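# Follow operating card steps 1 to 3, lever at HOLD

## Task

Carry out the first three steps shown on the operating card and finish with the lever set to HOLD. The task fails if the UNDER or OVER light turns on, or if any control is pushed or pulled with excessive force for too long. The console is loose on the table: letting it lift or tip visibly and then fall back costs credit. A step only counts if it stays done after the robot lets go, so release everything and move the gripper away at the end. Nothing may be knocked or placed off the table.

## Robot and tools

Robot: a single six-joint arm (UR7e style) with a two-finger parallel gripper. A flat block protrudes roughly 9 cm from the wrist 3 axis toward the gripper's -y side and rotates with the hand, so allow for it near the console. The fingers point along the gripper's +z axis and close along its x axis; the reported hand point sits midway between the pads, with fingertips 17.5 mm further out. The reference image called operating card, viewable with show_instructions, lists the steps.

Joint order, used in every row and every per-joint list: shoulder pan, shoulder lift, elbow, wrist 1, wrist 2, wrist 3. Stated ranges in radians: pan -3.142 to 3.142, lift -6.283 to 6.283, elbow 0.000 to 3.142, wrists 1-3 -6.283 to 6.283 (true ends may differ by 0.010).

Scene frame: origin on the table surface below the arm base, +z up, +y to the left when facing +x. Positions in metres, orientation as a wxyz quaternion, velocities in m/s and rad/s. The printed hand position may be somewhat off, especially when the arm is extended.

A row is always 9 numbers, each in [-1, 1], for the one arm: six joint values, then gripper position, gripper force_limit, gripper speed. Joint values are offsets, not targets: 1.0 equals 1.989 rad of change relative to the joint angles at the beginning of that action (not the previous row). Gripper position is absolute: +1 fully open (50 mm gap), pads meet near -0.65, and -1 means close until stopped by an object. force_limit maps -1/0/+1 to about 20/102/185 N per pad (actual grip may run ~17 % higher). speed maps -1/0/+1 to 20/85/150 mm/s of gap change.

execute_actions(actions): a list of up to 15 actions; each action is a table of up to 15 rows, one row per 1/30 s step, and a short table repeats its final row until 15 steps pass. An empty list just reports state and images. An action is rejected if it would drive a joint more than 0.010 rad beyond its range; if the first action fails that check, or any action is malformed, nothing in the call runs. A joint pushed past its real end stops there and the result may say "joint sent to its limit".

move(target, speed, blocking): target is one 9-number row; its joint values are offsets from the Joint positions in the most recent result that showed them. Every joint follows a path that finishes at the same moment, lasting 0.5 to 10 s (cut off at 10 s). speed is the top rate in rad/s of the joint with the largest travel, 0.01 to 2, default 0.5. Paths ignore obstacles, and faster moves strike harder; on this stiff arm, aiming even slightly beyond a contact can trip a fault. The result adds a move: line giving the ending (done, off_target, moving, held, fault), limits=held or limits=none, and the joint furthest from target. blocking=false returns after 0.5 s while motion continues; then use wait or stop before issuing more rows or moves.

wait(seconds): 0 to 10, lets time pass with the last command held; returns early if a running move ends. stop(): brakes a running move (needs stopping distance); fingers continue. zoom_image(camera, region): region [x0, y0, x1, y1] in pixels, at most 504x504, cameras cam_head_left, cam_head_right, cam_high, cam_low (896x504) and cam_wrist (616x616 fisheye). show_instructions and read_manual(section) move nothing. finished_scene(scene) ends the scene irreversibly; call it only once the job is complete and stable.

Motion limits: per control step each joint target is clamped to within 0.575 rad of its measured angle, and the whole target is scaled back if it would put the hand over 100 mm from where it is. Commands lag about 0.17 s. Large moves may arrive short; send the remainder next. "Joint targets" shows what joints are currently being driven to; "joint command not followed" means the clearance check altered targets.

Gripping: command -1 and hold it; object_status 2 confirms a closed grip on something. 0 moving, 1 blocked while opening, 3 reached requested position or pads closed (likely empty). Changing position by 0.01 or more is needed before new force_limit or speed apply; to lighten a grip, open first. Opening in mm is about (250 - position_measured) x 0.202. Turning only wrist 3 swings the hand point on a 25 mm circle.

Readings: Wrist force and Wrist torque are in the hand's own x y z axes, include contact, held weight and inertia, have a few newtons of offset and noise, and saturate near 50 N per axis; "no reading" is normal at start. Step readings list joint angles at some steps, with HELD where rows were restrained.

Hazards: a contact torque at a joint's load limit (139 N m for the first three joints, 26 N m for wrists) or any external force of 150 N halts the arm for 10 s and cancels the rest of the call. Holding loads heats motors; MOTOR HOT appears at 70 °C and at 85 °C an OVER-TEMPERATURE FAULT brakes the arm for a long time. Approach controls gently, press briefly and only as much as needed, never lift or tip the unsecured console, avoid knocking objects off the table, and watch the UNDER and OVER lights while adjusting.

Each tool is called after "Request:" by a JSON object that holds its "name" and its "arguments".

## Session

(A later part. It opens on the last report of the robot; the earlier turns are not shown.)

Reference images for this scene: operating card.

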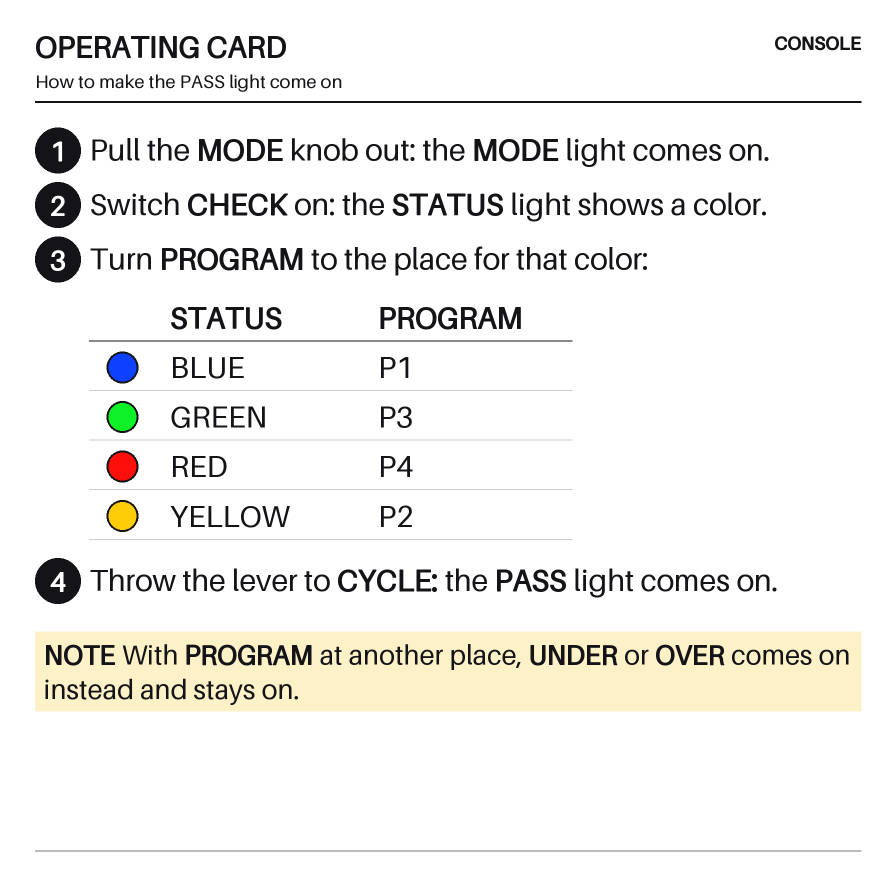

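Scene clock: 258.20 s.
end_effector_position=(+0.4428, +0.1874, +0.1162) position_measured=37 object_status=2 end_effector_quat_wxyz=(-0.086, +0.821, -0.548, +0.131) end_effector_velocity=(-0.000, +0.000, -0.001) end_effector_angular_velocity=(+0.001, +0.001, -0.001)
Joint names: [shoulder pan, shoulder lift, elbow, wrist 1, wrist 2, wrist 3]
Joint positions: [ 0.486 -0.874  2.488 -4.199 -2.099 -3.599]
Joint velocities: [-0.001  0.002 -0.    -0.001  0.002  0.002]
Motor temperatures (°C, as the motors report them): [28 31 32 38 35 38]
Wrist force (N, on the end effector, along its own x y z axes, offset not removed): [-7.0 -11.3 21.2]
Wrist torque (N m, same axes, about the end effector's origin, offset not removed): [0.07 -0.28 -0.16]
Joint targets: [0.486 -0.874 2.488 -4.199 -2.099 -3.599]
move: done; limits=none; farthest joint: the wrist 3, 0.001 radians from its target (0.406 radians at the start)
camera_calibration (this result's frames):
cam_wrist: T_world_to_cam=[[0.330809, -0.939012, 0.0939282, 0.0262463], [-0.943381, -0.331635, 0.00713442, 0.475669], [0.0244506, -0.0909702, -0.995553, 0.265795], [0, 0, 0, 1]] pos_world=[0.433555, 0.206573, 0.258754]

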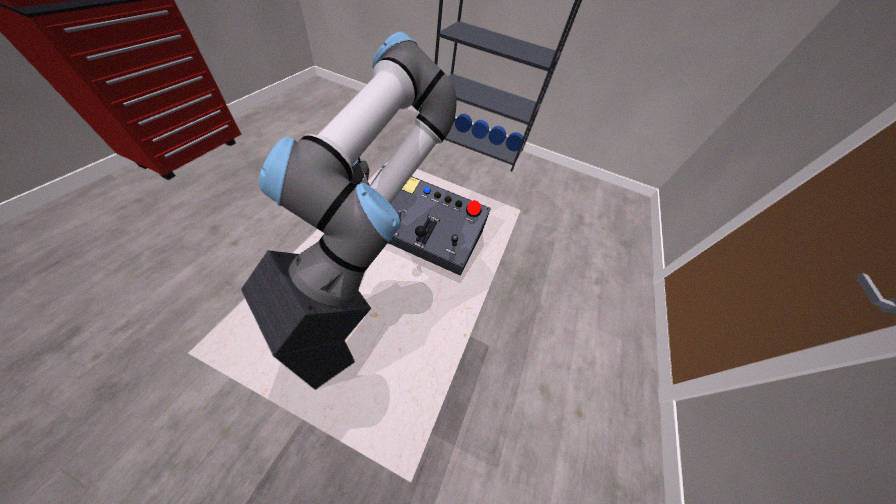

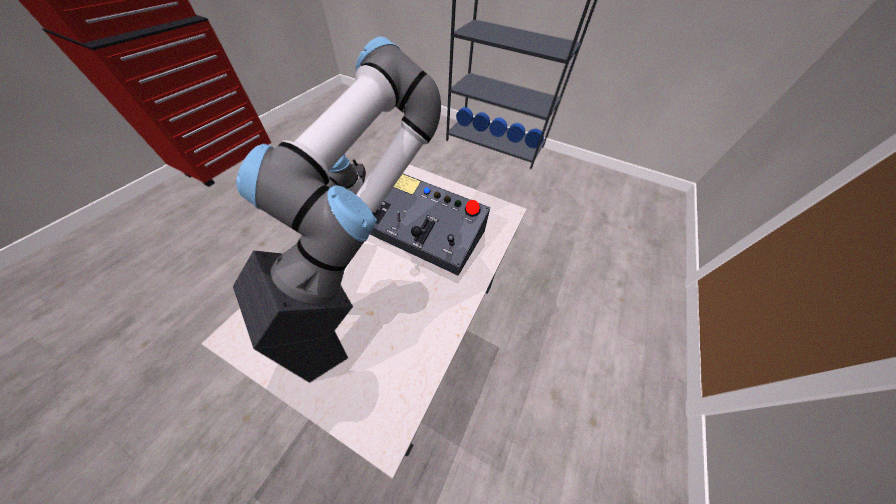

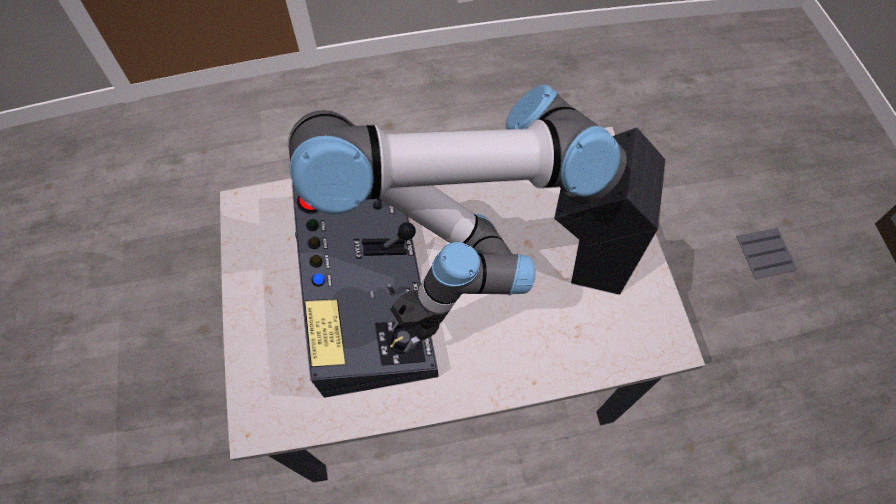

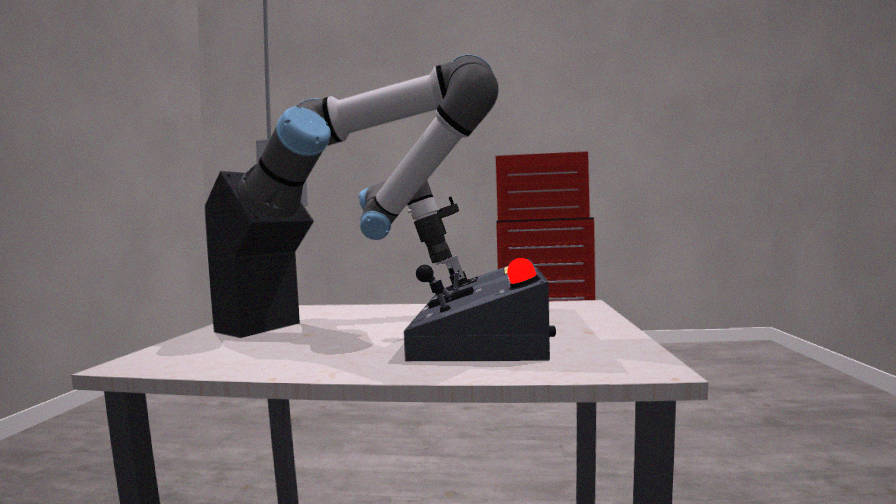

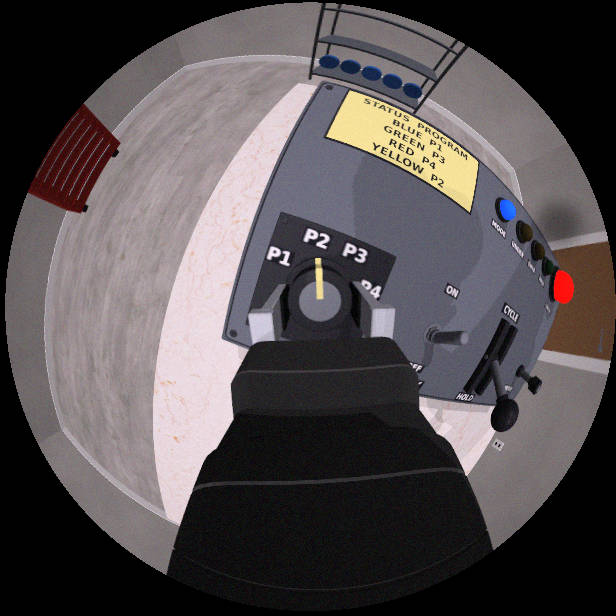

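Request:
{"name": "move", "arguments": {"target": [0.0132,0.0089,-0.0092,0.0044,-0.0111,0.2056,-1,-0.7,-0.7], "speed": 0.6}}

Scene clock: 263.67 s.
end_effector_position=(+0.4427, +0.1879, +0.1157) position_measured=37 object_status=2 end_effector_quat_wxyz=(-0.110, +0.699, -0.698, +0.111) end_effector_velocity=(-0.000, -0.000, +0.000) end_effector_angular_velocity=(-0.000, -0.000, -0.002)
Joint names: [shoulder pan, shoulder lift, elbow, wrist 1, wrist 2, wrist 3]
Joint positions: [ 0.512 -0.856  2.469 -4.19  -2.121 -3.19 ]
Joint velocities: [ 0.     0.001  0.001 -0.002 -0.001  0.002]
Motor temperatures (°C, as the motors report them): [28 31 32 38 35 38]
Wrist force (N, on the end effector, along its own x y z axes, offset not removed): [-5.0 -3.4 -26.3]
Wrist torque (N m, same axes, about the end effector's origin, offset not removed): [0.02 -0.06 -0.13]
Joint targets: [0.512 -0.856 2.469 -4.190 -2.121 -3.190]
move: done; limits=none; farthest joint: the shoulder pan, 0.000 radians from its target (0.027 radians at the start)
camera_calibration (this result's frames):
cam_wrist: T_world_to_cam=[[-0.0356201, -0.999043, -0.0253767, 0.214082], [-0.999285, 0.0359271, -0.0117494, 0.433586], [0.0126499, 0.0249401, -0.999609, 0.249189], [0, 0, 0, 1]] pos_world=[0.43775, 0.192085, 0.259618]

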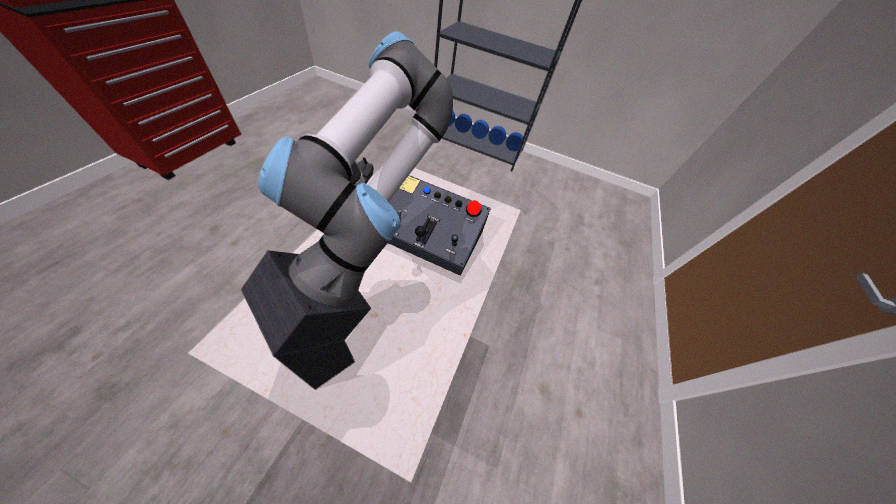

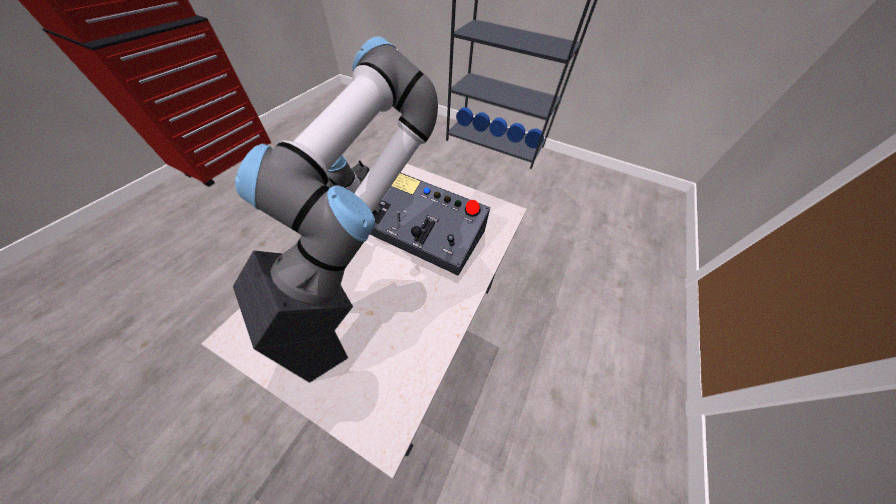

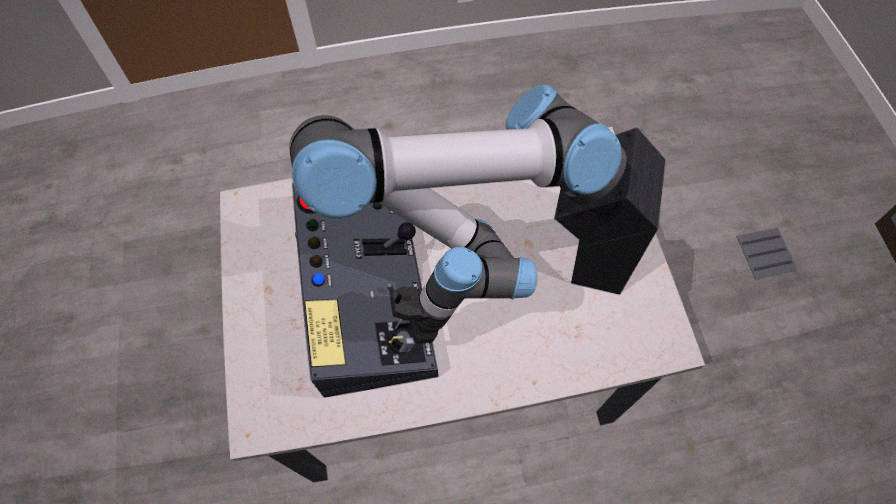

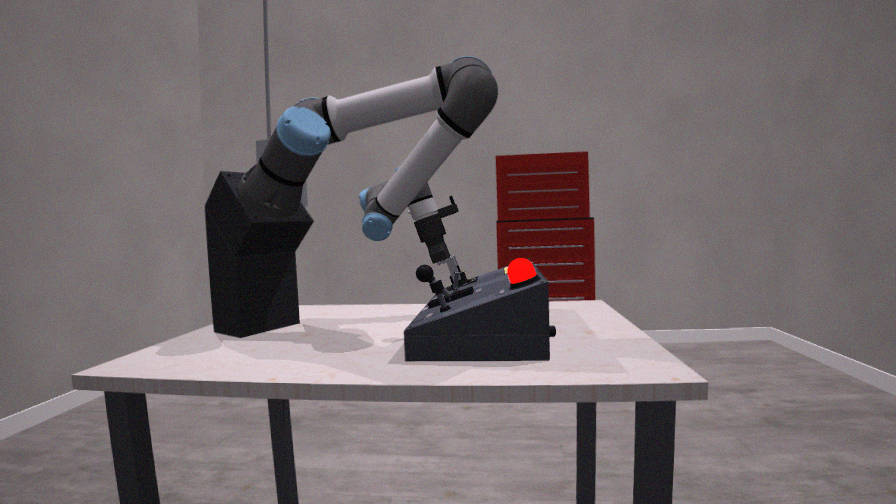

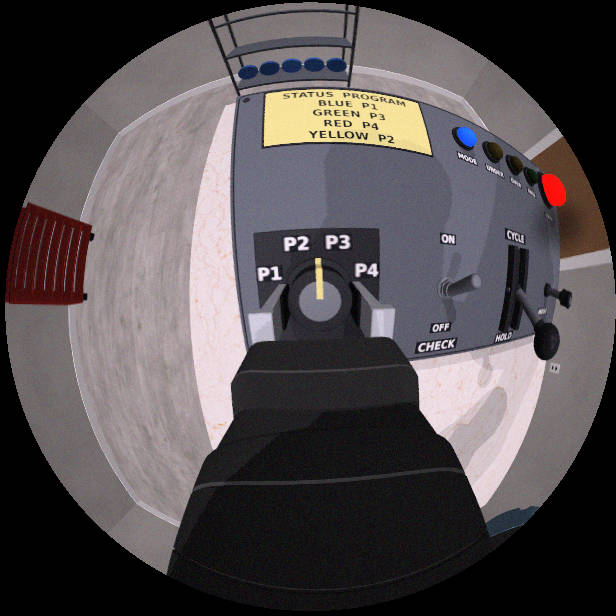

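Request:
{"name": "move", "arguments": {"target": [0.0135,0.0019,-0.0106,0.0132,-0.0113,0.2059,-1,-0.7,-0.7], "speed": 0.6}}

Scene clock: 268.20 s.
end_effector_position=(+0.4425, +0.1884, +0.1157) position_measured=37 object_status=2 end_effector_quat_wxyz=(+0.130, -0.549, +0.821, -0.088) end_effector_velocity=(-0.000, +0.000, -0.000) end_effector_angular_velocity=(+0.002, +0.001, -0.003)
Joint names: [shoulder pan, shoulder lift, elbow, wrist 1, wrist 2, wrist 3]
Joint positions: [ 0.539 -0.852  2.448 -4.164 -2.143 -2.781]
Joint velocities: [ 0.     0.001 -0.     0.001  0.001  0.005]
Motor temperatures (°C, as the motors report them): [28 31 32 38 35 38]
Wrist force (N, on the end effector, along its own x y z axes, offset not removed): [-8.3 -10.8 -13.1]
Wrist torque (N m, same axes, about the end effector's origin, offset not removed): [0.23 0.16 -0.22]
Joint targets: [0.539 -0.852 2.448 -4.164 -2.143 -2.781]
move: done; limits=none; farthest joint: the shoulder pan, 0.000 radians from its target (0.027 radians at the start)
camera_calibration (this result's frames):
cam_wrist: T_world_to_cam=[[-0.395749, -0.907174, -0.14289, 0.370226], [-0.917315, 0.397902, 0.0144123, 0.325932], [0.0437816, 0.136778, -0.989634, 0.213205], [0, 0, 0, 1]] pos_world=[0.436164, 0.177008, 0.259199]

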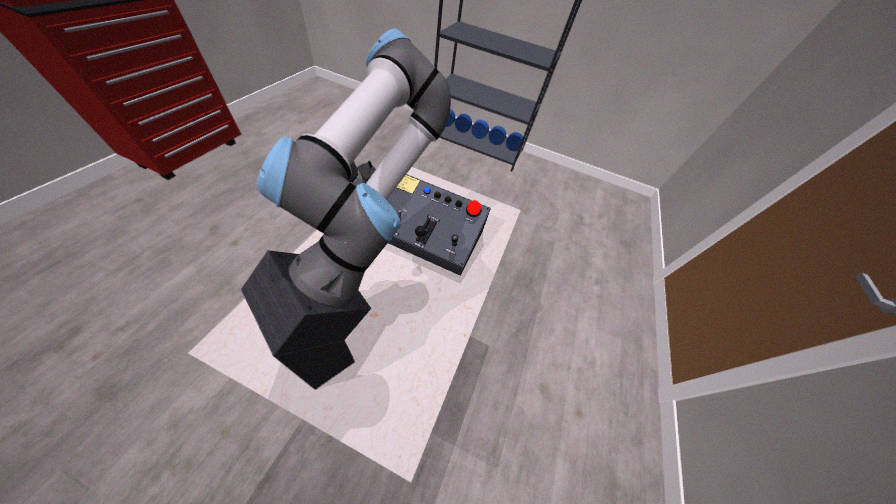

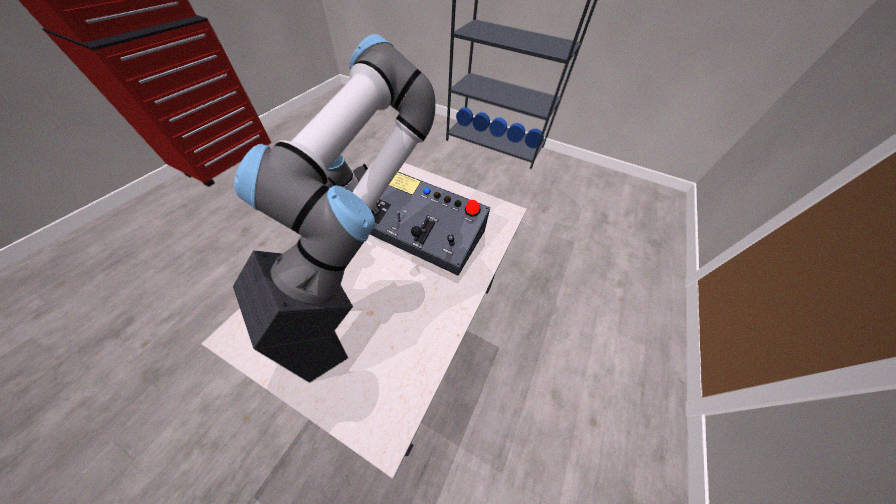

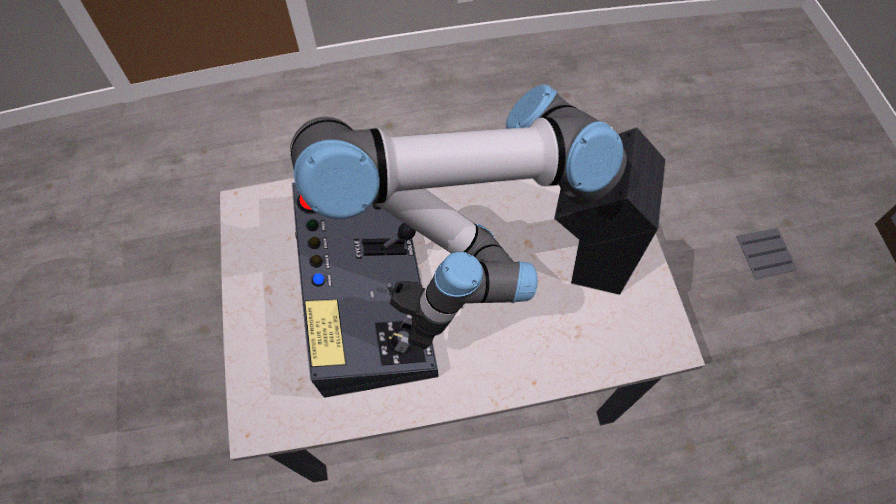

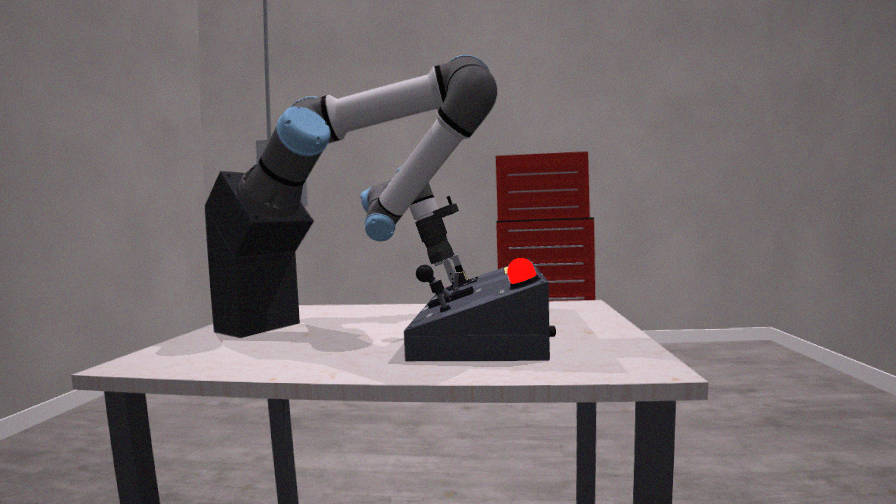

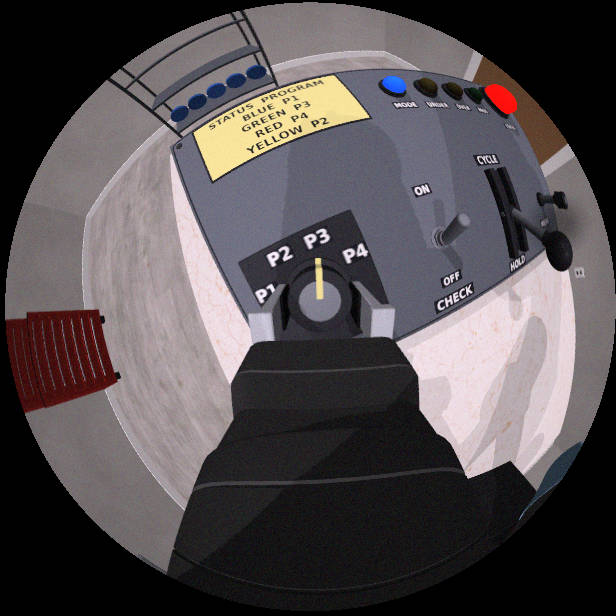

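Request:
{"name": "move", "arguments": {"target": [0.0114,-0.0058,-0.0112,0.0209,-0.0095,0.2047,-1,-0.7,-0.7], "speed": 0.6}}

Scene clock: 272.73 s.
end_effector_position=(+0.4434, +0.1888, +0.1163) position_measured=37 object_status=2 end_effector_quat_wxyz=(+0.145, -0.379, +0.912, -0.061) end_effector_velocity=(-0.000, +0.000, -0.000) end_effector_angular_velocity=(+0.001, +0.000, -0.002)
Joint names: [shoulder pan, shoulder lift, elbow, wrist 1, wrist 2, wrist 3]
Joint positions: [ 0.561 -0.864  2.426 -4.122 -2.162 -2.374]
Joint velocities: [ 0.001  0.    -0.     0.001 -0.     0.002]
Motor temperatures (°C, as the motors report them): [28 31 32 38 35 38]
Wrist force (N, on the end effector, along its own x y z axes, offset not removed): [12.2 7.5 -4.1]
Wrist torque (N m, same axes, about the end effector's origin, offset not removed): [0.29 0.45 0.00]
Joint targets: [0.561 -0.864 2.426 -4.122 -2.162 -2.374]
move: done; limits=none; farthest joint: the shoulder pan, 0.000 radians from its target (0.023 radians at the start)
camera_calibration (this result's frames):
cam_wrist: T_world_to_cam=[[-0.695052, -0.677406, -0.240881, 0.471829], [-0.709973, 0.699503, 0.081452, 0.169872], [0.113321, 0.227632, -0.967131, 0.163085], [0, 0, 0, 1]] pos_world=[0.430069, 0.16367, 0.257542]

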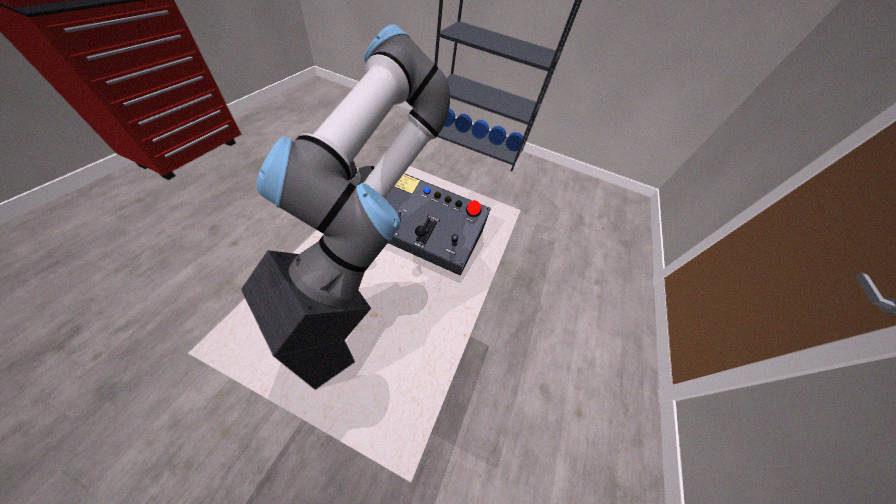

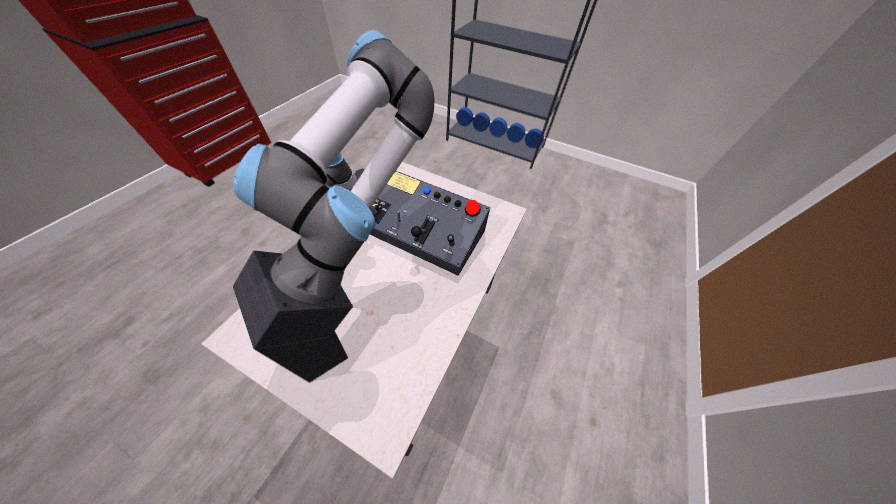

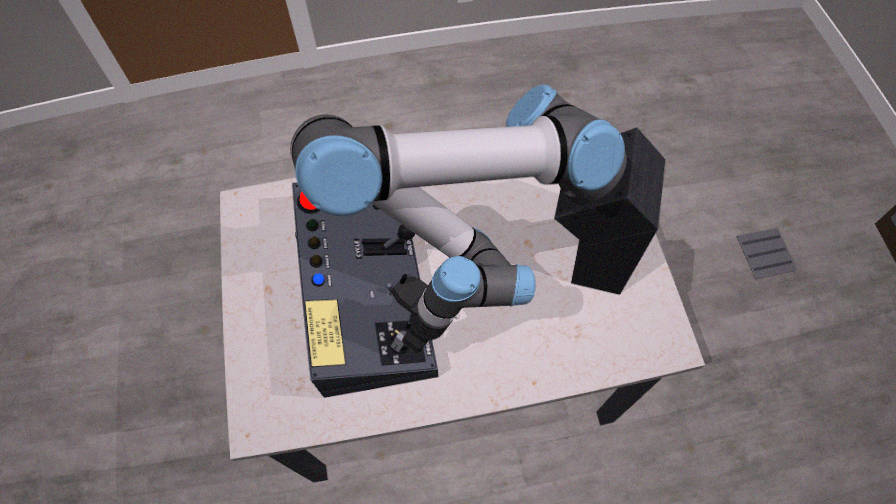

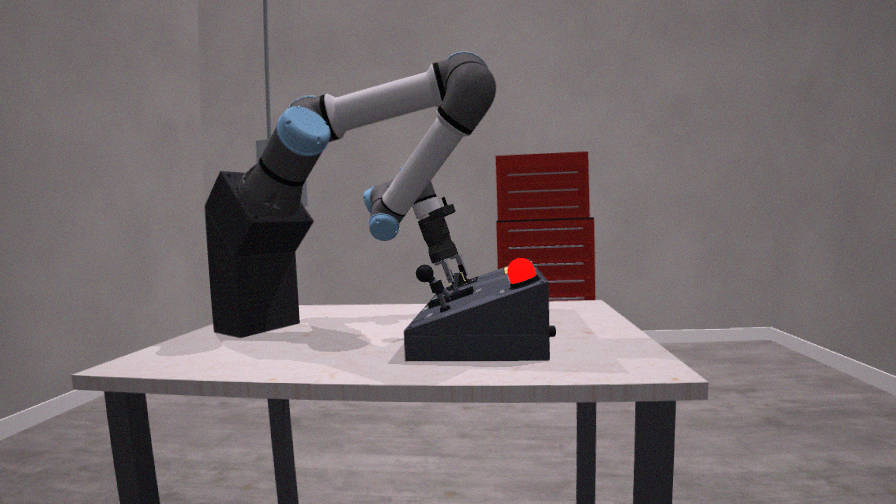

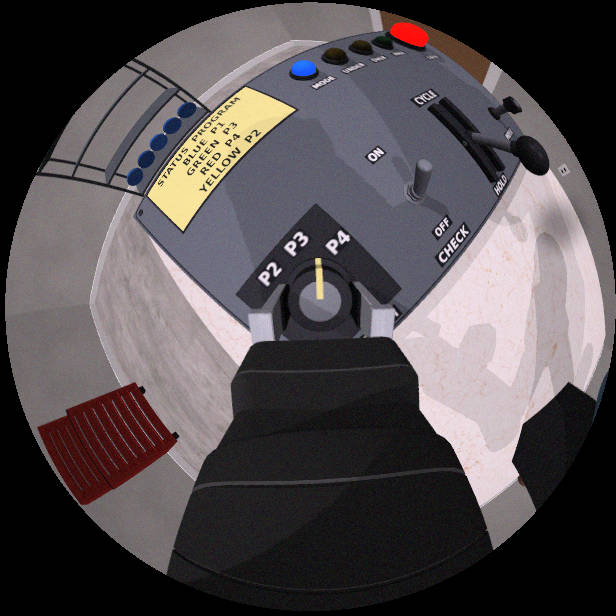

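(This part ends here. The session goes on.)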